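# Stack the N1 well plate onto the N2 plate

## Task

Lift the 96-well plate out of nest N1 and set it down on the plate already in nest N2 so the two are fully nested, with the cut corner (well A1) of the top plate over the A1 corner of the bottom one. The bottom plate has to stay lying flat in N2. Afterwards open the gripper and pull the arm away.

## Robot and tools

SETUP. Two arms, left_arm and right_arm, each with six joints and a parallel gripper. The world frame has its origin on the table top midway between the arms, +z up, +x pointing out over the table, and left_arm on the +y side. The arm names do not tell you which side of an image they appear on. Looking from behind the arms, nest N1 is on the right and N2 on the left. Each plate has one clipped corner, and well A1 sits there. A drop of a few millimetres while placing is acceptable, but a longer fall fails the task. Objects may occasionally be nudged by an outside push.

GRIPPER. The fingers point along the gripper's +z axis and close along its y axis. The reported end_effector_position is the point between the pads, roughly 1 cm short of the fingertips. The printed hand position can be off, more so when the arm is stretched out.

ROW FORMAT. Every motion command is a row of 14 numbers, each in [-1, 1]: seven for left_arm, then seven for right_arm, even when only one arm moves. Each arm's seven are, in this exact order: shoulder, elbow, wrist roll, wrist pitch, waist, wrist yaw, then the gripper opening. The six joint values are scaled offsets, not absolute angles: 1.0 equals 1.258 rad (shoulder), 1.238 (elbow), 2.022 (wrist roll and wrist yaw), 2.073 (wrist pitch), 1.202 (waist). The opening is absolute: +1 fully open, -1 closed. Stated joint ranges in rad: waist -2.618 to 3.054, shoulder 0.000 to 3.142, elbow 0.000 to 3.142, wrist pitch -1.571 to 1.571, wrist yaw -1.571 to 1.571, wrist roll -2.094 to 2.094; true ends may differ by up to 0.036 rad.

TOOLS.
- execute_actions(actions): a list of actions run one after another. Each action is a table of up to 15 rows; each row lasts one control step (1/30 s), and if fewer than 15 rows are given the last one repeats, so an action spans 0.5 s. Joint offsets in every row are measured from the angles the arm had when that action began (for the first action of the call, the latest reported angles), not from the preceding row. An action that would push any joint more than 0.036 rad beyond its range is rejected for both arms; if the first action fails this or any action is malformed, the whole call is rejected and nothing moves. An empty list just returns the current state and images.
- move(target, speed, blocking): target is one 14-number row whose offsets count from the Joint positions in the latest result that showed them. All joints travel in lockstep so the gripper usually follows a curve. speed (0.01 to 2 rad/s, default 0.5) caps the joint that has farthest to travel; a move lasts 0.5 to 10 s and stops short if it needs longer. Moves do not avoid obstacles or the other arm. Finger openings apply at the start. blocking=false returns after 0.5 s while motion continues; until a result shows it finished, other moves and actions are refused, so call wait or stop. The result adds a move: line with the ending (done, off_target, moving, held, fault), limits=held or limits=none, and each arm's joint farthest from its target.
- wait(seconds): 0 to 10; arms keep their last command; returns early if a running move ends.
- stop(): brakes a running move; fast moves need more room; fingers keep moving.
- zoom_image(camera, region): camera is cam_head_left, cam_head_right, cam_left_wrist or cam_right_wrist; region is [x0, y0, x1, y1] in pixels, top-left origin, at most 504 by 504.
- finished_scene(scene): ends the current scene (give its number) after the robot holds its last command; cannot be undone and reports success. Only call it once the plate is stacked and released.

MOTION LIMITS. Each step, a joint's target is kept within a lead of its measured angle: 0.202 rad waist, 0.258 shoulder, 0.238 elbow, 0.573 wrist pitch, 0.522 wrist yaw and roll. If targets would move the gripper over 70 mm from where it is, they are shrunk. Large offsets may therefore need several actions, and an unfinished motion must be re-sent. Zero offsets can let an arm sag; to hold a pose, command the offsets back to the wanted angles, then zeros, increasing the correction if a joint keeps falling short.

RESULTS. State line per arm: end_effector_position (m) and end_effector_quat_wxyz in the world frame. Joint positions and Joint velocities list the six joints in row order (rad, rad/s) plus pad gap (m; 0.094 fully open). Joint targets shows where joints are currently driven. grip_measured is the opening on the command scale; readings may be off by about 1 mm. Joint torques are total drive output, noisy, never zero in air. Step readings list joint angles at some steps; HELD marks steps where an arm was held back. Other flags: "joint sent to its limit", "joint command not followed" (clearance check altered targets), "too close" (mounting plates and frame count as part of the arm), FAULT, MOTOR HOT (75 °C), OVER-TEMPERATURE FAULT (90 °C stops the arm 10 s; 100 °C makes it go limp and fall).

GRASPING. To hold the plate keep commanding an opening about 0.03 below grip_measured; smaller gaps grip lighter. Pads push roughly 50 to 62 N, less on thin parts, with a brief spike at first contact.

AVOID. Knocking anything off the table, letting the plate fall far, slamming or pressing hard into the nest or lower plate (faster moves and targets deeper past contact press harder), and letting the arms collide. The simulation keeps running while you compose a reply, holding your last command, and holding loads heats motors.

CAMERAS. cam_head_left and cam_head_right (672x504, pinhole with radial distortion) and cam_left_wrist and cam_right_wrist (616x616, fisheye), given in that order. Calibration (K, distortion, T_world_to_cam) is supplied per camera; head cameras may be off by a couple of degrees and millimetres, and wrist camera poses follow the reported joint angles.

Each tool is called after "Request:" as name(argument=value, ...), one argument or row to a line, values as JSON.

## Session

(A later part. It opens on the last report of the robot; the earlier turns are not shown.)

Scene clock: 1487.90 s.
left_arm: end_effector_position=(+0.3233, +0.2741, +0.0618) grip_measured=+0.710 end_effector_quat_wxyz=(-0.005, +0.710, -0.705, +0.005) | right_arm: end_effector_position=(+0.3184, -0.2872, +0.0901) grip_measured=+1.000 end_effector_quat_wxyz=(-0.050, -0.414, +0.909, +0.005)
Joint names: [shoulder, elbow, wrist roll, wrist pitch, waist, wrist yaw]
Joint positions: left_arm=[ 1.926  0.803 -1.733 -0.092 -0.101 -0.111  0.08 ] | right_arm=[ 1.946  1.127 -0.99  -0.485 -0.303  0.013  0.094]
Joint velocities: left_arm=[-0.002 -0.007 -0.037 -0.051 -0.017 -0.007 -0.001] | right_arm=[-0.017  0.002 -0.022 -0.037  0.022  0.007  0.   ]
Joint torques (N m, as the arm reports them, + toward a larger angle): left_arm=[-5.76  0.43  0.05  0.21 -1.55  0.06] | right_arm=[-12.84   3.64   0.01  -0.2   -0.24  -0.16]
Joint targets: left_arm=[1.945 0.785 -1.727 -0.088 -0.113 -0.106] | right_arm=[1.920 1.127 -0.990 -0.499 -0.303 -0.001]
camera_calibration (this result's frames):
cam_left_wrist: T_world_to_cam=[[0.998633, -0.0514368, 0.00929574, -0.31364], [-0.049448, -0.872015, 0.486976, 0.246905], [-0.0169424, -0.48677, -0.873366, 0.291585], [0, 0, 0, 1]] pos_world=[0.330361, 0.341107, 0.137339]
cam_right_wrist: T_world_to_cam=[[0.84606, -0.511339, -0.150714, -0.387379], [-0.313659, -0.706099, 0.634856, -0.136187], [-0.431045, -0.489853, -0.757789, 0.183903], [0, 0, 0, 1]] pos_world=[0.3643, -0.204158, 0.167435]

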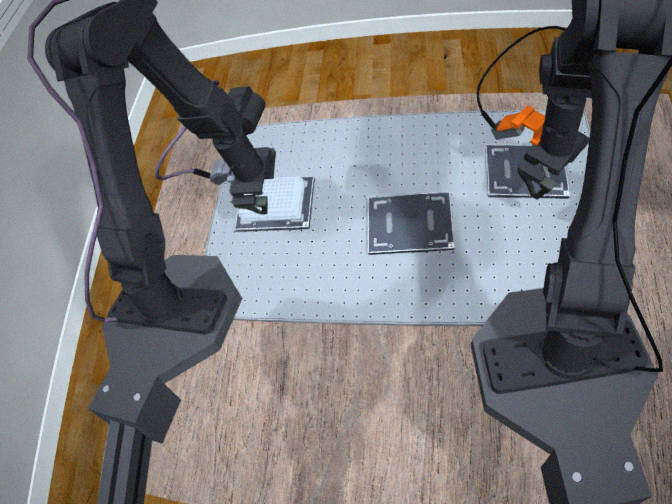

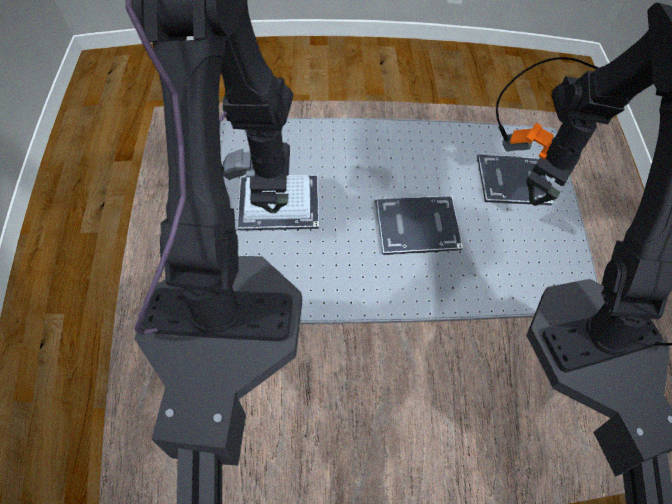

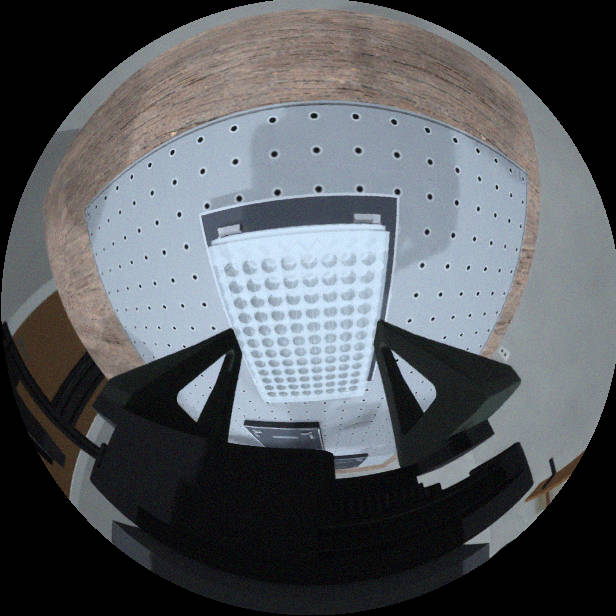

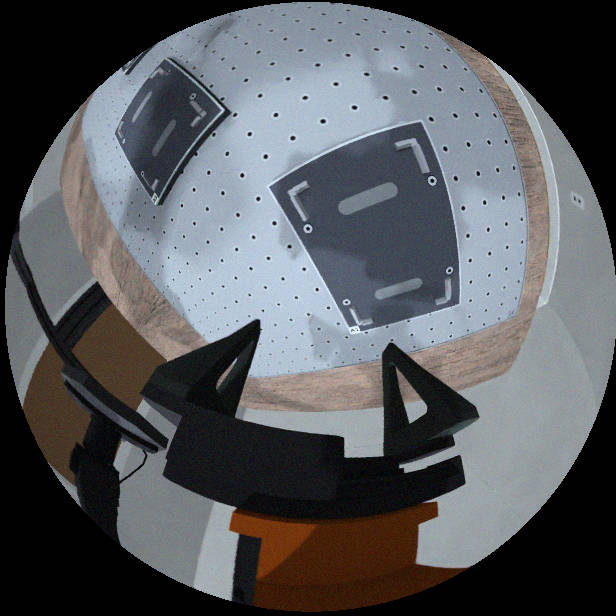

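Request:
zoom_image(
  camera="cam_head_left",
  region=[270, 195, 320, 235],
)

Request:
zoom_image(
  camera="cam_left_wrist",
  region=[330, 190, 410, 260],
)

Request:
zoom_image(
  camera="cam_left_wrist",
  region=[195, 200, 275, 270],
)

Region (270, 195, 320, 235) of cam_head_left's 672x504 image, scaled by 10.080, with more detail than that image has; it fills the top 403 rows of this view, and the rest is white.

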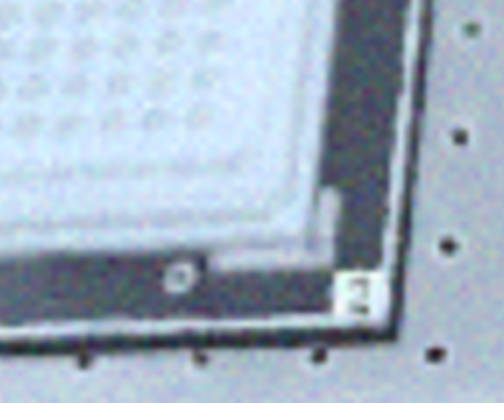

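Region (330, 190, 410, 260) of cam_left_wrist's 616x616 image, scaled by 6.300, with more detail than that image has; it fills the top 441 rows of this view, and the rest is white.

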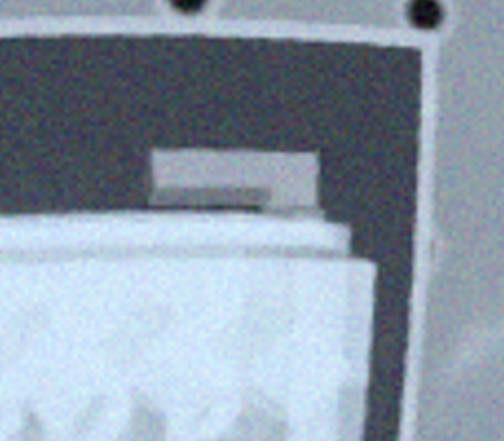

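Region (195, 200, 275, 270) of cam_left_wrist's 616x616 image, scaled by 6.300, with more detail than that image has; it fills the top 441 rows of this view, and the rest is white.

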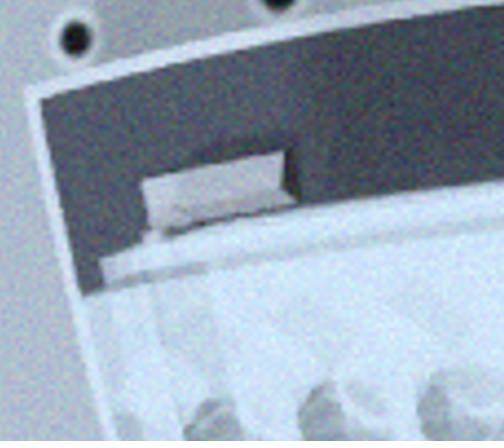

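Request:
execute_actions(
  actions=[
    [[0.015,-0.0145,0.003,0.0019,-0.0104,0.0025,0.68,-0.0207,0,0,-0.0068,0,-0.0069,1.0],[0.015,-0.0145,0.003,0.0019,-0.0108,0.0025,0.68,-0.0207,0,0,-0.0068,0,-0.0069,1.0],[0.015,-0.0145,0.003,0.0019,-0.0112,0.0025,0.68,-0.0207,0,0,-0.0068,0,-0.0069,1.0],[0.015,-0.0145,0.003,0.0019,-0.0116,0.0025,0.68,-0.0207,0,0,-0.0068,0,-0.0069,1.0],[0.015,-0.0145,0.003,0.0019,-0.012,0.0025,0.68,-0.0207,0,0,-0.0068,0,-0.0069,1.0],[0.015,-0.0145,0.003,0.0019,-0.0124,0.0025,0.68,-0.0207,0,0,-0.0068,0,-0.0069,1.0]],
  ],
)

Scene clock: 1535.40 s.
left_arm: end_effector_position=(+0.3233, +0.2741, +0.0618) grip_measured=+0.710 end_effector_quat_wxyz=(-0.005, +0.710, -0.705, +0.005) | right_arm: end_effector_position=(+0.3184, -0.2872, +0.0901) grip_measured=+1.000 end_effector_quat_wxyz=(-0.050, -0.414, +0.909, +0.005)
Joint names: [shoulder, elbow, wrist roll, wrist pitch, waist, wrist yaw]
Joint positions: left_arm=[ 1.926  0.803 -1.733 -0.092 -0.101 -0.111  0.08 ] | right_arm=[ 1.946  1.127 -0.99  -0.485 -0.303  0.013  0.094]
Joint velocities: left_arm=[-0.002  0.002  0.007  0.022 -0.012 -0.051 -0.001] | right_arm=[-0.007 -0.002 -0.022  0.022 -0.007  0.051  0.   ]
Joint torques (N m, as the arm reports them, + toward a larger angle): left_arm=[-5.78  0.42  0.05  0.21 -1.74  0.05] | right_arm=[-12.85   3.62   0.01  -0.2   -0.25  -0.16]
Joint targets: left_arm=[1.945 0.785 -1.727 -0.088 -0.116 -0.106] | right_arm=[1.920 1.127 -0.990 -0.499 -0.303 -0.001]
Step readings (joint positions):
0: left_arm=[1.926 0.803 -1.733 -0.092 -0.101 -0.111] | right_arm=[1.946 1.127 -0.990 -0.485 -0.303 0.013]
1: left_arm=[1.926 0.803 -1.733 -0.092 -0.101 -0.111] | right_arm=[1.946 1.127 -0.990 -0.485 -0.303 0.013]
2: left_arm=[1.926 0.803 -1.733 -0.092 -0.101 -0.111] | right_arm=[1.946 1.127 -0.990 -0.485 -0.303 0.013]
4: left_arm=[1.926 0.803 -1.733 -0.092 -0.101 -0.111] | right_arm=[1.946 1.127 -0.990 -0.485 -0.303 0.013]
8: left_arm=[1.926 0.803 -1.733 -0.092 -0.101 -0.111] | right_arm=[1.946 1.127 -0.990 -0.485 -0.303 0.013]
15: Joint positions above
camera_calibration (this result's frames):
cam_left_wrist: T_world_to_cam=[[0.998633, -0.0514368, 0.00929574, -0.31364], [-0.049448, -0.872015, 0.486976, 0.246905], [-0.0169424, -0.48677, -0.873366, 0.291585], [0, 0, 0, 1]] pos_world=[0.330361, 0.341107, 0.137339]
cam_right_wrist: T_world_to_cam=[[0.84606, -0.511339, -0.150714, -0.387379], [-0.313659, -0.706099, 0.634856, -0.136187], [-0.431045, -0.489853, -0.757789, 0.183903], [0, 0, 0, 1]] pos_world=[0.3643, -0.204158, 0.167435]

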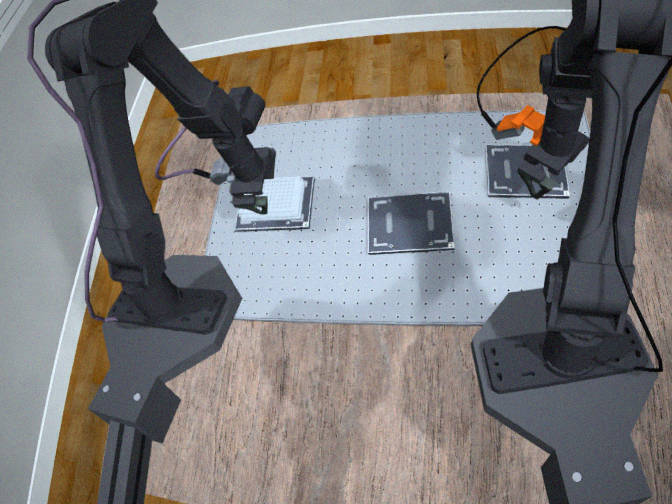

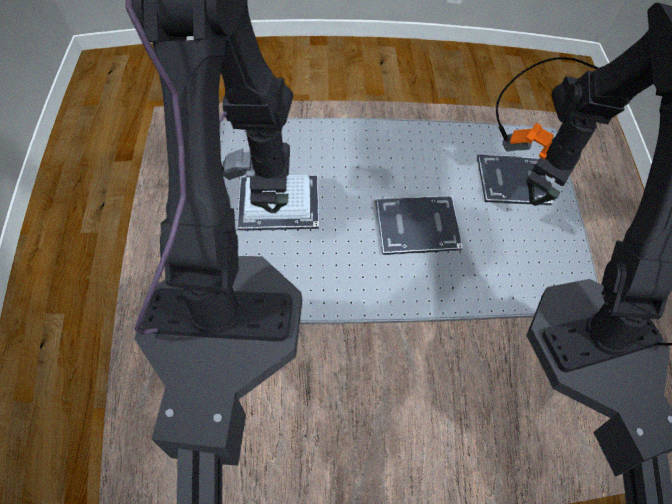

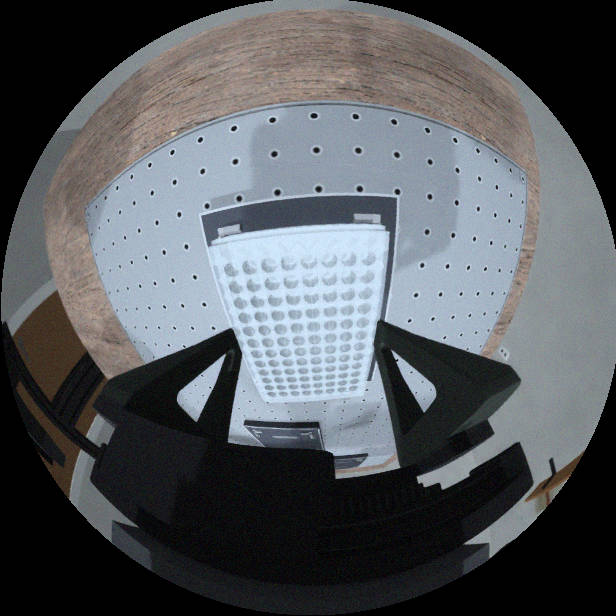

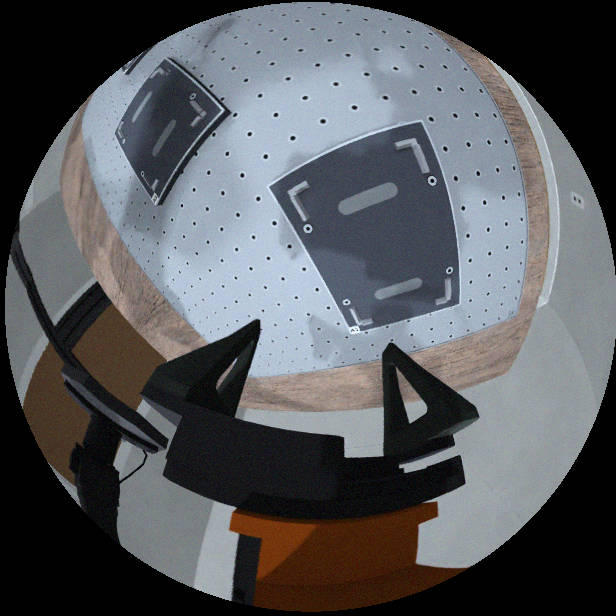

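Request:
execute_actions(
  actions=[
    [[0.015,-0.0145,0.003,0.0019,-0.0128,0.0025,0.68,-0.0207,0,0,-0.0068,0,-0.0069,1.0],[0.015,-0.0145,0.003,0.0019,-0.0132,0.0025,0.68,-0.0207,0,0,-0.0068,0,-0.0069,1.0],[0.015,-0.0145,0.003,0.0019,-0.0136,0.0025,0.68,-0.0207,0,0,-0.0068,0,-0.0069,1.0],[0.015,-0.0145,0.003,0.0019,-0.014,0.0025,0.68,-0.0207,0,0,-0.0068,0,-0.0069,1.0],[0.015,-0.0145,0.003,0.0019,-0.0144,0.0025,0.68,-0.0207,0,0,-0.0068,0,-0.0069,1.0],[0.015,-0.0145,0.003,0.0019,-0.0148,0.0025,0.68,-0.0207,0,0,-0.0068,0,-0.0069,1.0]],
  ],
)

Scene clock: 1539.13 s.
left_arm: end_effector_position=(+0.3233, +0.2740, +0.0618) grip_measured=+0.710 end_effector_quat_wxyz=(-0.006, +0.709, -0.705, +0.005) | right_arm: end_effector_position=(+0.3184, -0.2872, +0.0901) grip_measured=+1.000 end_effector_quat_wxyz=(-0.050, -0.414, +0.909, +0.005)
Joint names: [shoulder, elbow, wrist roll, wrist pitch, waist, wrist yaw]
Joint positions: left_arm=[ 1.926  0.803 -1.733 -0.092 -0.102 -0.113  0.08 ] | right_arm=[ 1.946  1.127 -0.99  -0.485 -0.303  0.013  0.094]
Joint velocities: left_arm=[ 0.012 -0.002 -0.022 -0.007 -0.012  0.022 -0.   ] | right_arm=[ 0.012  0.007 -0.037 -0.007 -0.007  0.007  0.   ]
Joint torques (N m, as the arm reports them, + toward a larger angle): left_arm=[-5.77  0.42  0.05  0.21 -1.85  0.07] | right_arm=[-12.84   3.62   0.02  -0.19  -0.29  -0.16]
Joint targets: left_arm=[1.945 0.785 -1.727 -0.088 -0.119 -0.106] | right_arm=[1.920 1.127 -0.990 -0.499 -0.303 -0.001]
Step readings (joint positions):
0: left_arm=[1.926 0.803 -1.733 -0.092 -0.101 -0.111] | right_arm=[1.946 1.127 -0.990 -0.485 -0.303 0.013]
1: left_arm=[1.926 0.803 -1.733 -0.092 -0.101 -0.111] | right_arm=[1.946 1.127 -0.990 -0.485 -0.303 0.013]
2: left_arm=[1.926 0.803 -1.733 -0.092 -0.101 -0.111] | right_arm=[1.946 1.127 -0.990 -0.485 -0.303 0.013]
4: left_arm=[1.926 0.803 -1.733 -0.092 -0.101 -0.111] | right_arm=[1.946 1.127 -0.990 -0.485 -0.303 0.013]
8: left_arm=[1.926 0.803 -1.733 -0.092 -0.102 -0.111] | right_arm=[1.946 1.127 -0.990 -0.485 -0.303 0.013]
15: Joint positions above
camera_calibration (this result's frames):
cam_left_wrist: T_world_to_cam=[[0.998575, -0.0524938, 0.00957042, -0.313364], [-0.0505305, -0.872685, 0.485661, 0.24744], [-0.0171422, -0.485453, -0.874095, 0.291332], [0, 0, 0, 1]] pos_world=[0.330415, 0.340916, 0.137478]
cam_right_wrist: T_world_to_cam=[[0.84606, -0.511339, -0.150714, -0.387379], [-0.313659, -0.706099, 0.634856, -0.136187], [-0.431045, -0.489853, -0.757789, 0.183903], [0, 0, 0, 1]] pos_world=[0.3643, -0.204158, 0.167435]

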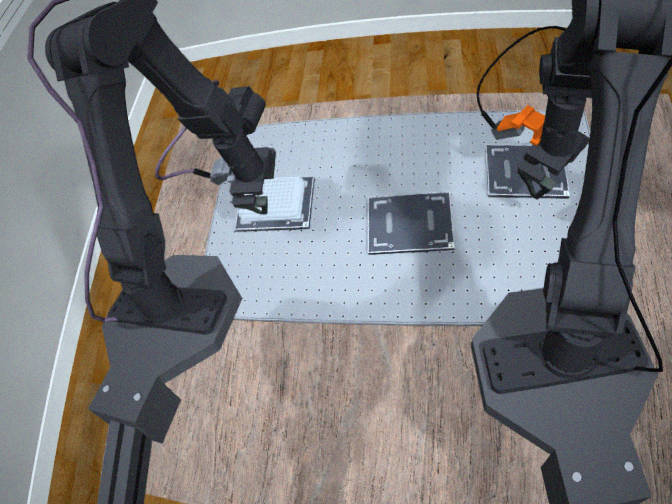

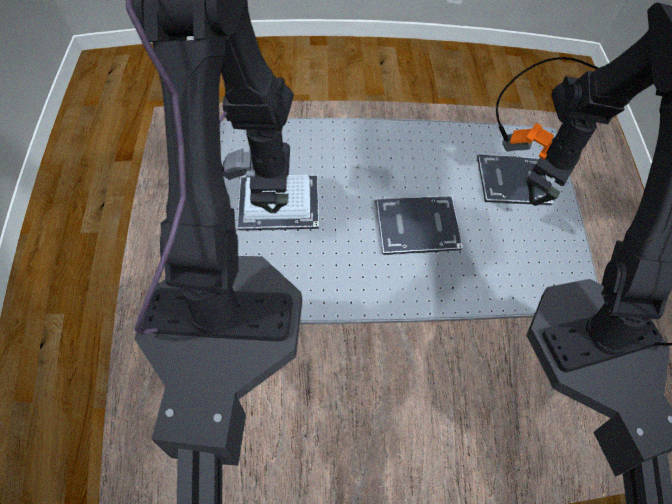

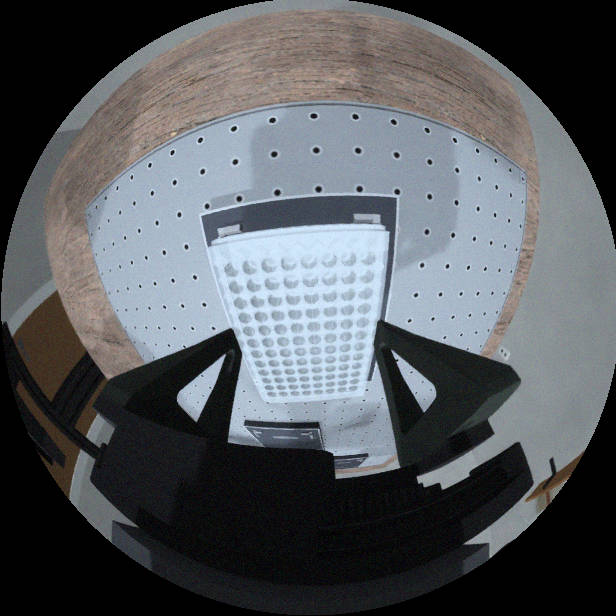

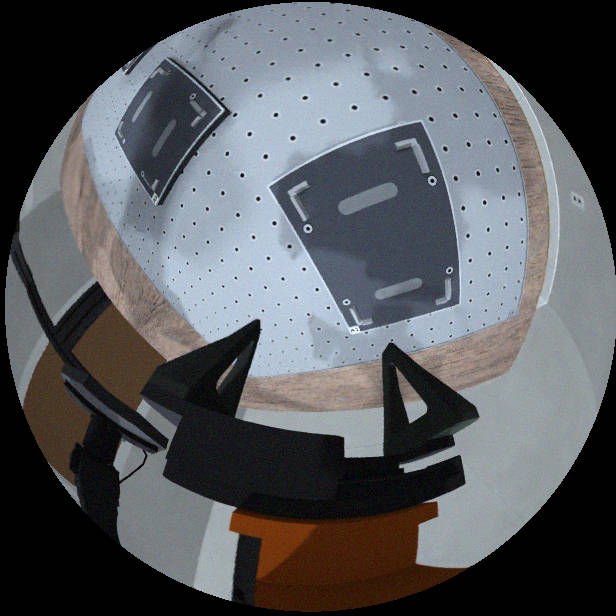

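Request:
execute_actions(
  actions=[
    [[0.010,-0.0145,0.003,0.0015,-0.010,0.002,0.68,-0.0207,0,0,-0.0068,0,-0.0069,1.0],[0.007,-0.0145,0.002,0.0012,-0.006,0.0015,0.68,-0.0207,0,0,-0.0068,0,-0.0069,1.0],[0.004,-0.0145,0.002,0.001,-0.003,0.001,0.68,-0.0207,0,0,-0.0068,0,-0.0069,1.0],[0.004,-0.0145,0.002,0.001,-0.003,0.001,0.68,-0.0207,0,0,-0.0068,0,-0.0069,1.0],[0.004,-0.0145,0.002,0.001,-0.003,0.001,0.71,-0.0207,0,0,-0.0068,0,-0.0069,1.0],[0.004,-0.0145,0.002,0.001,-0.003,0.001,0.73,-0.0207,0,0,-0.0068,0,-0.0069,1.0],[0.004,-0.0145,0.002,0.001,-0.003,0.001,0.75,-0.0207,0,0,-0.0068,0,-0.0069,1.0],[0.004,-0.0145,0.002,0.001,-0.003,0.001,0.77,-0.0207,0,0,-0.0068,0,-0.0069,1.0],[0.004,-0.0145,0.002,0.001,-0.003,0.001,0.79,-0.0207,0,0,-0.0068,0,-0.0069,1.0],[0.004,-0.0145,0.002,0.001,-0.003,0.001,0.82,-0.0207,0,0,-0.0068,0,-0.0069,1.0]],
  ],
)

Scene clock: 1575.83 s.
left_arm: end_effector_position=(+0.3236, +0.2738, +0.0618) grip_measured=+0.817 end_effector_quat_wxyz=(-0.006, +0.709, -0.705, +0.006) | right_arm: end_effector_position=(+0.3184, -0.2872, +0.0901) grip_measured=+1.000 end_effector_quat_wxyz=(-0.050, -0.414, +0.909, +0.005)
Joint names: [shoulder, elbow, wrist roll, wrist pitch, waist, wrist yaw]
Joint positions: left_arm=[ 1.926  0.803 -1.733 -0.09  -0.102 -0.112  0.085] | right_arm=[ 1.946  1.127 -0.99  -0.485 -0.303  0.013  0.094]
Joint velocities: left_arm=[-0.007  0.007  0.007 -0.022 -0.012 -0.066 -0.001] | right_arm=[-0.007  0.007 -0.066 -0.007 -0.012  0.081  0.   ]
Joint torques (N m, as the arm reports them, + toward a larger angle): left_arm=[-6.74  0.51  0.03  0.19 -1.    0.  ] | right_arm=[-12.82   3.63   0.01  -0.2   -0.27  -0.16]
Joint targets: left_arm=[1.931 0.785 -1.729 -0.090 -0.106 -0.111] | right_arm=[1.920 1.127 -0.990 -0.499 -0.303 -0.001]
Step readings (joint positions):
0: left_arm=[1.926 0.803 -1.733 -0.092 -0.102 -0.113] | right_arm=[1.946 1.127 -0.990 -0.485 -0.303 0.013]
1: left_arm=[1.926 0.803 -1.733 -0.092 -0.102 -0.113] | right_arm=[1.946 1.127 -0.990 -0.485 -0.303 0.013]
2: left_arm=[1.926 0.803 -1.733 -0.092 -0.102 -0.113] | right_arm=[1.946 1.127 -0.990 -0.485 -0.303 0.013]
4: left_arm=[1.926 0.803 -1.733 -0.092 -0.102 -0.113] | right_arm=[1.946 1.127 -0.990 -0.485 -0.303 0.013]
8: left_arm=[1.926 0.803 -1.733 -0.091 -0.102 -0.113] | right_arm=[1.946 1.127 -0.990 -0.485 -0.303 0.013]
15: Joint positions above
camera_calibration (this result's frames):
cam_left_wrist: T_world_to_cam=[[0.99857, -0.0523309, 0.0109595, -0.313847], [-0.051042, -0.872027, 0.486789, 0.247144], [-0.0159171, -0.486652, -0.873451, 0.291107], [0, 0, 0, 1]] pos_world=[0.330647, 0.34076, 0.137401]
cam_right_wrist: T_world_to_cam=[[0.84606, -0.511339, -0.150714, -0.387379], [-0.313659, -0.706099, 0.634856, -0.136187], [-0.431045, -0.489853, -0.757789, 0.183903], [0, 0, 0, 1]] pos_world=[0.3643, -0.204158, 0.167435]

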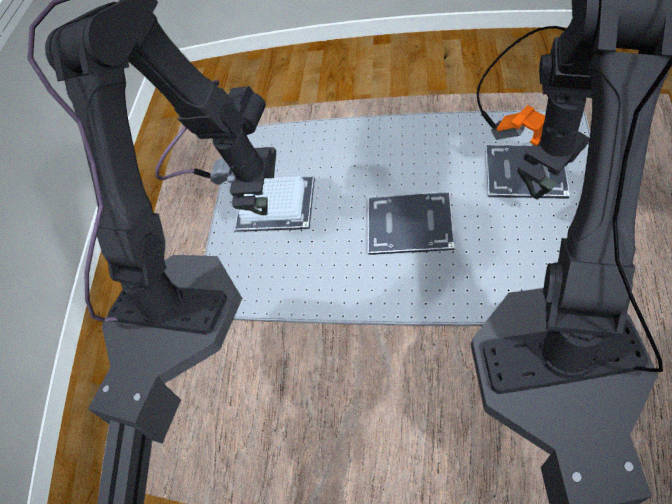

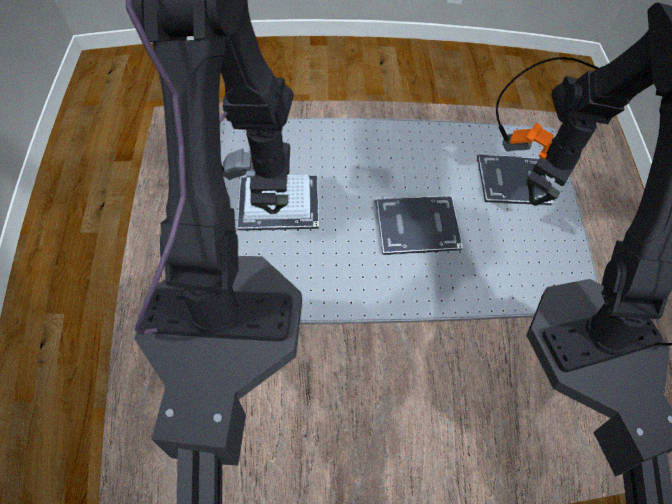

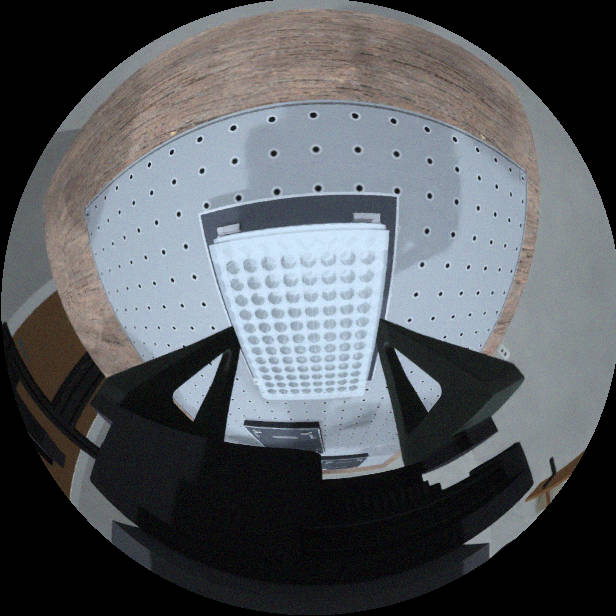

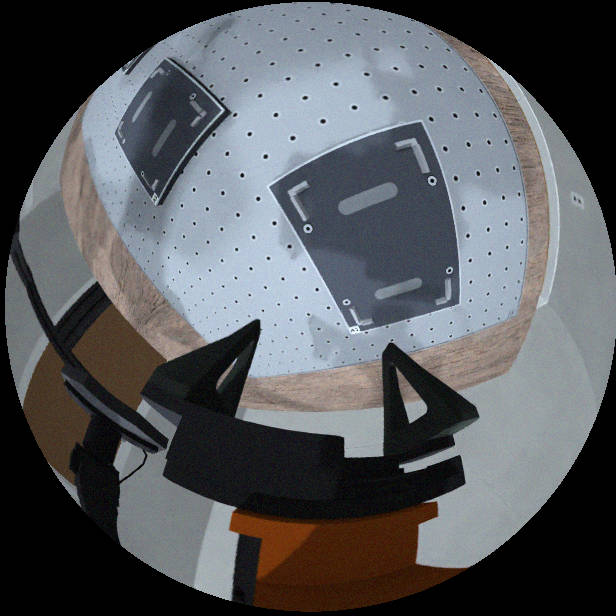

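Request:
zoom_image(
  camera="cam_left_wrist",
  region=[190, 180, 410, 300],
)

Region (190, 180, 410, 300) of cam_left_wrist's 616x616 image, scaled by 2.291, with more detail than that image has; it fills the top 275 rows of this view, and the rest is white.

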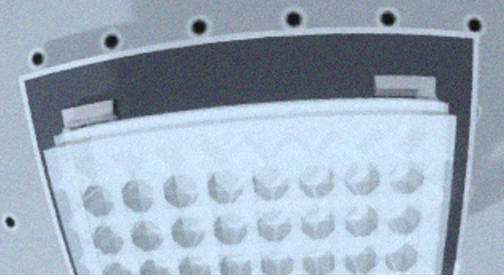

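Request:
zoom_image(
  camera="cam_left_wrist",
  region=[330, 190, 410, 260],
)

Request:
zoom_image(
  camera="cam_left_wrist",
  region=[195, 200, 275, 270],
)

Region (330, 190, 410, 260) of cam_left_wrist's 616x616 image, scaled by 6.300, with more detail than that image has; it fills the top 441 rows of this view, and the rest is white.

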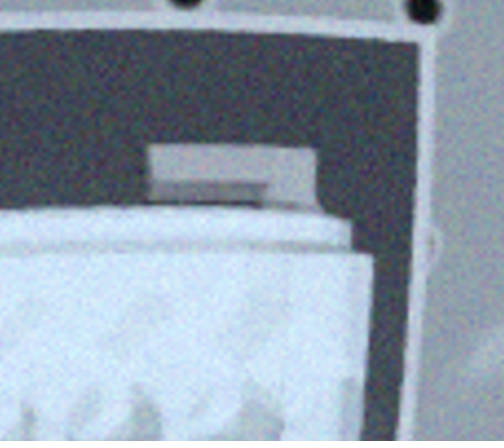

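Region (195, 200, 275, 270) of cam_left_wrist's 616x616 image, scaled by 6.300, with more detail than that image has; it fills the top 441 rows of this view, and the rest is white.

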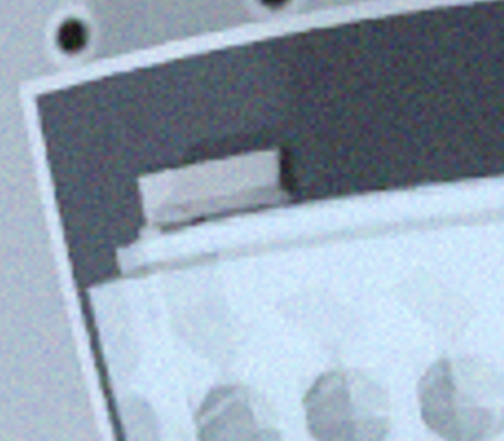

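Request:
zoom_image(
  camera="cam_left_wrist",
  region=[225, 320, 395, 440],
)

Request:
zoom_image(
  camera="cam_head_right",
  region=[235, 185, 325, 240],
)

Request:
zoom_image(
  camera="cam_head_left",
  region=[230, 170, 320, 240],
)

Region (225, 320, 395, 440) of cam_left_wrist's 616x616 image, scaled by 2.965, with more detail than that image has; it fills the top 356 rows of this view, and the rest is white.

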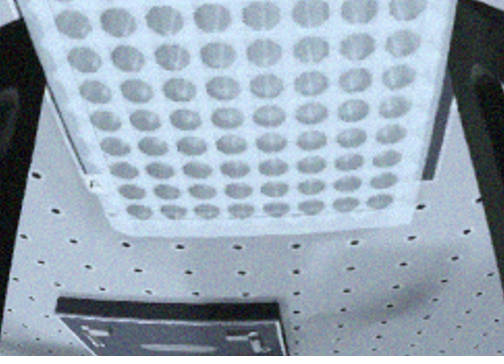

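Region (235, 185, 325, 240) of cam_head_right's 672x504 image, scaled by 5.600, with more detail than that image has.

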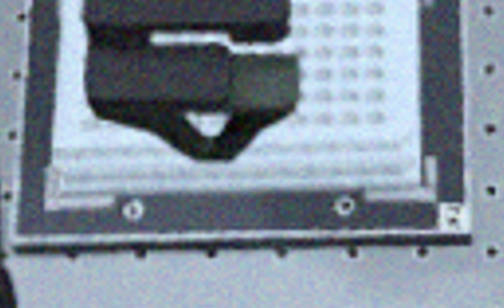

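Region (230, 170, 320, 240) of cam_head_left's 672x504 image, scaled by 5.600, with more detail than that image has.

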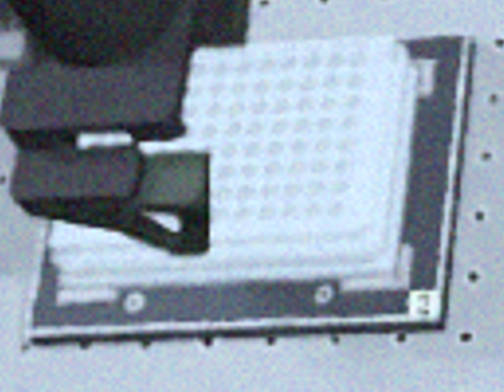

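Request:
move(
  target=[-0.111,-0.0145,0.002,-0.0714,0.0,0.0,1.0,-0.0207,0,0,-0.0068,0,-0.0069,1.0],
  speed=0.12,
)

Scene clock: 1609.03 s.
left_arm: end_effector_position=(+0.3229, +0.2771, +0.0917) grip_measured=+1.000 end_effector_quat_wxyz=(-0.001, +0.709, -0.706, -0.000) | right_arm: end_effector_position=(+0.3184, -0.2872, +0.0901) grip_measured=+1.000 end_effector_quat_wxyz=(-0.050, -0.414, +0.909, +0.005)
Joint names: [shoulder, elbow, wrist roll, wrist pitch, waist, wrist yaw]
Joint positions: left_arm=[ 1.808  0.803 -1.733 -0.222 -0.102 -0.111  0.094] | right_arm=[ 1.946  1.127 -0.99  -0.485 -0.303  0.013  0.094]
Joint velocities: left_arm=[-0.017 -0.007  0.081 -0.007  0.007  0.095  0.   ] | right_arm=[-0.002  0.007  0.022 -0.007 -0.012 -0.022  0.   ]
Joint torques (N m, as the arm reports them, + toward a larger angle): left_arm=[-8.39  0.91  0.03  0.04 -0.71  0.01] | right_arm=[-12.83   3.65   0.01  -0.19  -0.28  -0.16]
Joint targets: left_arm=[1.786 0.785 -1.729 -0.238 -0.102 -0.112] | right_arm=[1.920 1.127 -0.990 -0.499 -0.303 -0.001]
move: off_target (left_arm, right_arm); limits=none; left_arm: farthest joint: the shoulder, 0.022 radians from its target (0.139 radians at the start); right_arm: farthest joint: the shoulder, 0.026 radians from its target (0.026 radians at the start)
camera_calibration (this result's frames):
cam_left_wrist: T_world_to_cam=[[0.998539, -0.0539195, -0.0034099, -0.311483], [-0.0454747, -0.872873, 0.485824, 0.234004], [-0.0291718, -0.48496, -0.87405, 0.322745], [0, 0, 0, 1]] pos_world=[0.331085, 0.34398, 0.167348]
cam_right_wrist: T_world_to_cam=[[0.84606, -0.511339, -0.150714, -0.387379], [-0.313659, -0.706099, 0.634856, -0.136187], [-0.431045, -0.489853, -0.757789, 0.183903], [0, 0, 0, 1]] pos_world=[0.3643, -0.204158, 0.167435]

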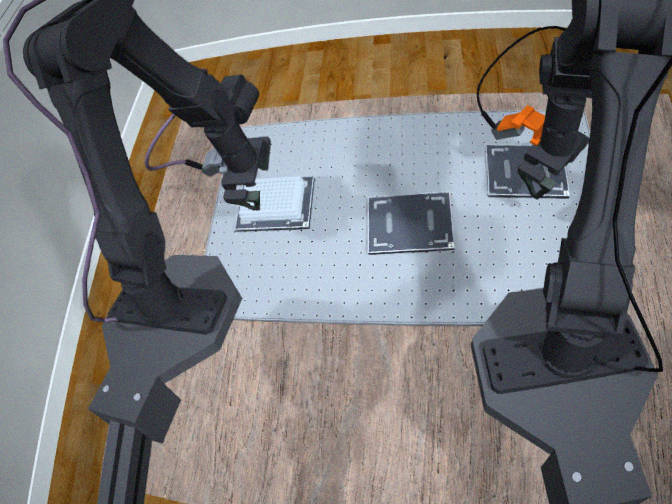

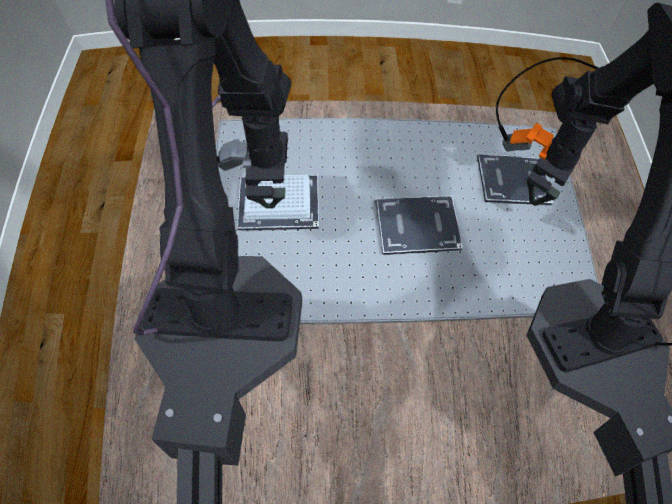

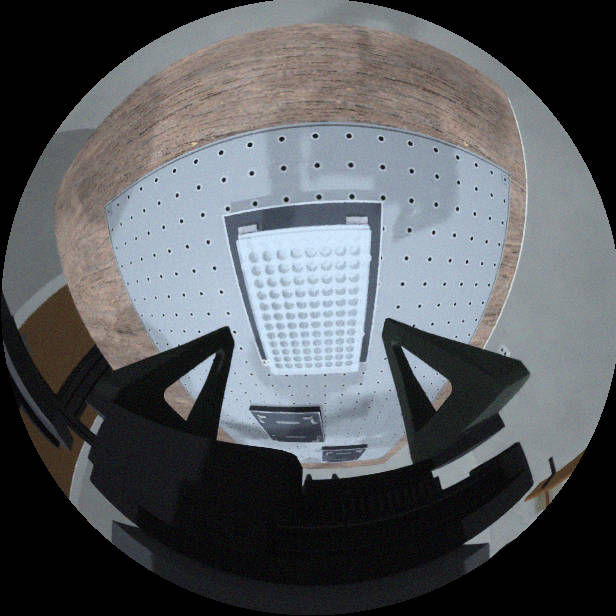

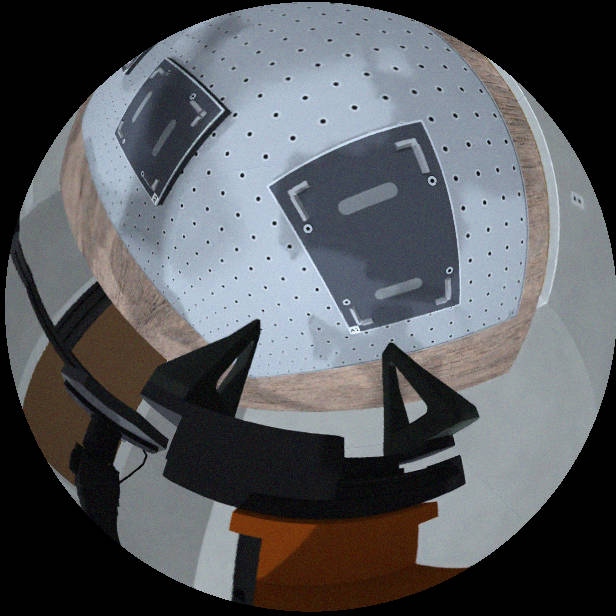

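Request:
zoom_image(
  camera="cam_left_wrist",
  region=[215, 195, 395, 385],
)

Request:
zoom_image(
  camera="cam_head_left",
  region=[230, 170, 320, 240],
)

Request:
zoom_image(
  camera="cam_head_right",
  region=[235, 170, 325, 240],
)

Region (215, 195, 395, 385) of cam_left_wrist's 616x616 image, scaled by 2.653, with more detail than that image has; it fills the left 477 columns of this view, and the rest is white.

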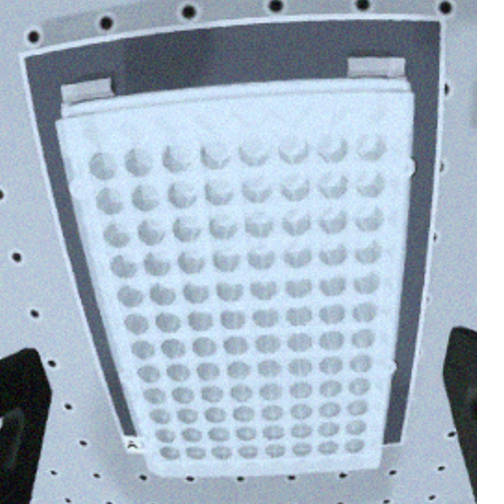

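Region (230, 170, 320, 240) of cam_head_left's 672x504 image, scaled by 5.600, with more detail than that image has.

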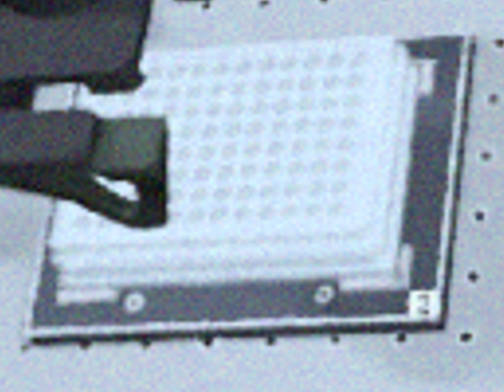

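Region (235, 170, 325, 240) of cam_head_right's 672x504 image, scaled by 5.600, with more detail than that image has.

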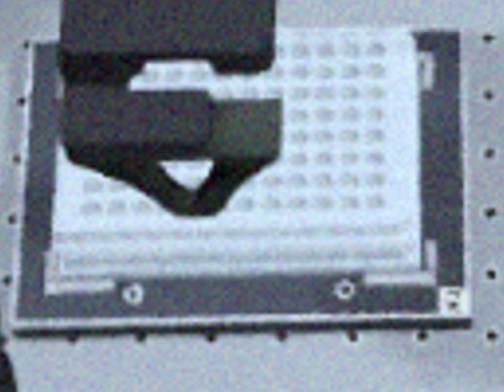

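Request:
move(
  target=[-0.012,-0.0145,0.002,-0.005,0.16,0.0,1.0,-0.0207,0,0,-0.0068,0,-0.0069,1.0],
  speed=0.3,
)

Scene clock: 1628.20 s.
left_arm: end_effector_position=(+0.3237, +0.3417, +0.0880) grip_measured=+1.000 end_effector_quat_wxyz=(-0.020, +0.767, -0.640, -0.025) | right_arm: end_effector_position=(+0.3184, -0.2872, +0.0901) grip_measured=+1.000 end_effector_quat_wxyz=(-0.050, -0.414, +0.909, +0.005)
Joint names: [shoulder, elbow, wrist roll, wrist pitch, waist, wrist yaw]
Joint positions: left_arm=[ 1.808  0.803 -1.733 -0.223  0.086 -0.108  0.094] | right_arm=[ 1.946  1.127 -0.99  -0.485 -0.303  0.013  0.094]
Joint velocities: left_arm=[-0.032  0.002 -0.051 -0.081 -0.002 -0.022  0.   ] | right_arm=[ 0.007  0.007 -0.007  0.051 -0.002  0.051  0.   ]
Joint torques (N m, as the arm reports them, + toward a larger angle): left_arm=[-7.96  0.85  0.03  0.03 -0.08 -0.08] | right_arm=[-12.81   3.62   0.02  -0.2   -0.23  -0.16]
Joint targets: left_arm=[1.793 0.785 -1.729 -0.233 0.090 -0.112] | right_arm=[1.920 1.127 -0.990 -0.499 -0.303 -0.001]
move: off_target (right_arm); limits=none; left_arm: farthest joint: the elbow, 0.018 radians from its target (0.018 radians at the start); right_arm: farthest joint: the shoulder, 0.026 radians from its target (0.026 radians at the start)
camera_calibration (this result's frames):
cam_left_wrist: T_world_to_cam=[[0.992467, 0.122017, -0.0109817, -0.366282], [0.114834, -0.895308, 0.430391, 0.252827], [0.0426831, -0.42841, -0.902576, 0.310729], [0, 0, 0, 1]] pos_world=[0.321226, 0.40417, 0.16762]
cam_right_wrist: T_world_to_cam=[[0.84606, -0.511339, -0.150714, -0.387379], [-0.313659, -0.706099, 0.634856, -0.136187], [-0.431045, -0.489853, -0.757789, 0.183903], [0, 0, 0, 1]] pos_world=[0.3643, -0.204158, 0.167435]

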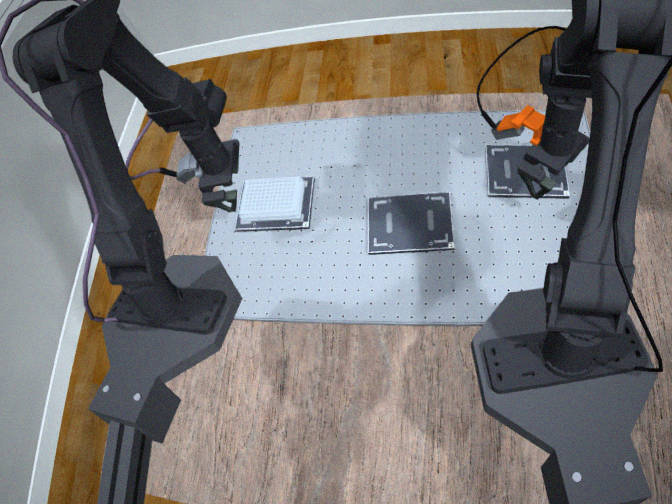

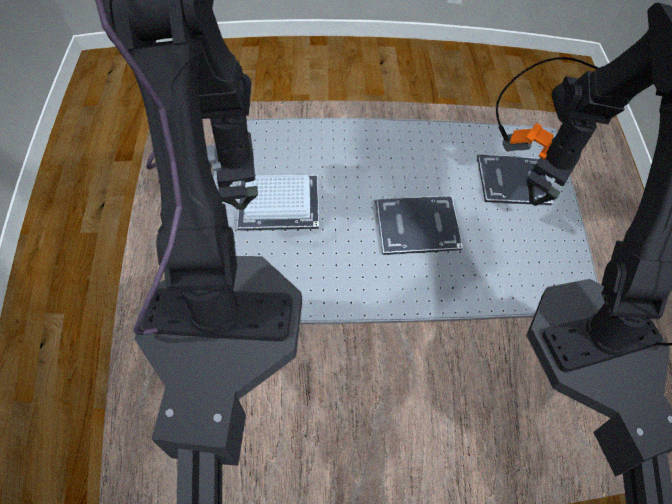

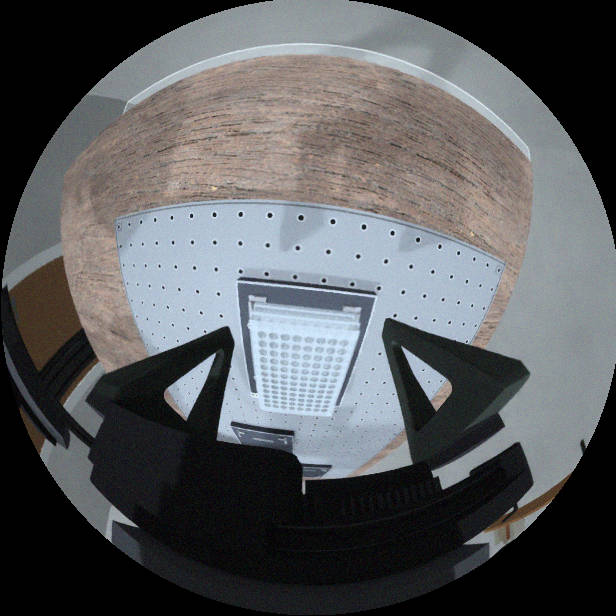

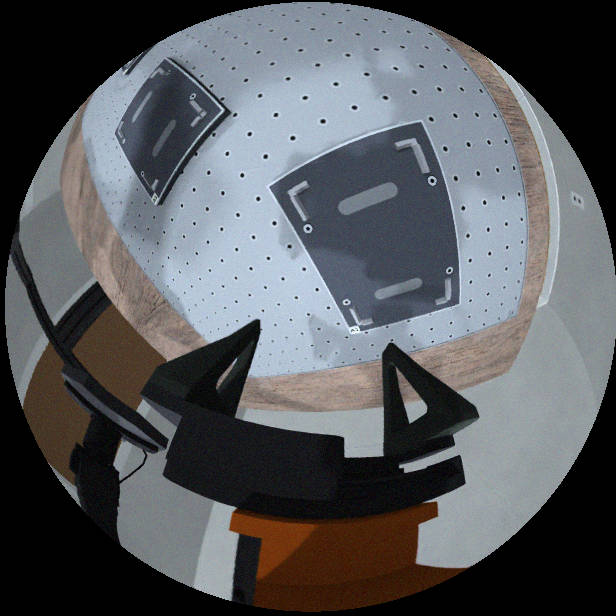

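Request:
zoom_image(
  camera="cam_left_wrist",
  region=[230, 270, 390, 370],
)

Request:
zoom_image(
  camera="cam_head_left",
  region=[230, 170, 320, 240],
)

Request:
zoom_image(
  camera="cam_head_right",
  region=[235, 170, 325, 240],
)

Region (230, 270, 390, 370) of cam_left_wrist's 616x616 image, scaled by 3.150, with more detail than that image has; it fills the top 315 rows of this view, and the rest is white.

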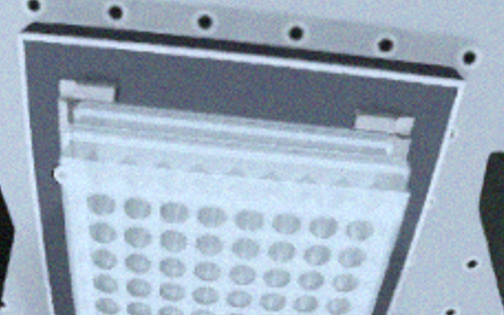

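Region (230, 170, 320, 240) of cam_head_left's 672x504 image, scaled by 5.600, with more detail than that image has.

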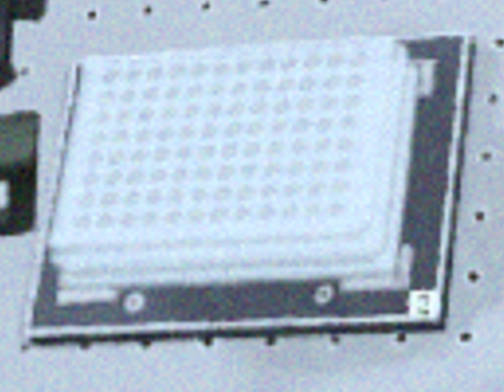

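Region (235, 170, 325, 240) of cam_head_right's 672x504 image, scaled by 5.600, with more detail than that image has.

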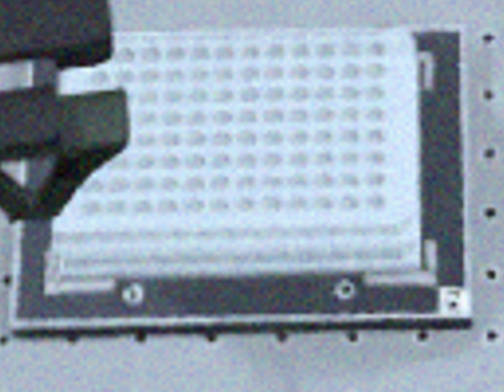

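Need a closer look at the end face.

Request:
zoom_image(
  camera="cam_left_wrist",
  region=[240, 285, 310, 345],
)

Request:
zoom_image(
  camera="cam_left_wrist",
  region=[310, 290, 380, 350],
)

Region (240, 285, 310, 345) of cam_left_wrist's 616x616 image, scaled by 7.200, with more detail than that image has; it fills the top 432 rows of this view, and the rest is white.

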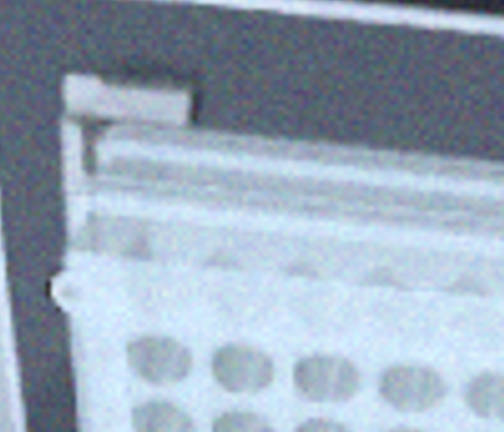

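Region (310, 290, 380, 350) of cam_left_wrist's 616x616 image, scaled by 7.200, with more detail than that image has; it fills the top 432 rows of this view, and the rest is white.

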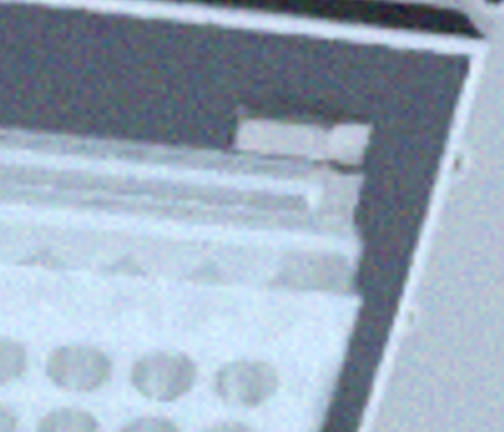

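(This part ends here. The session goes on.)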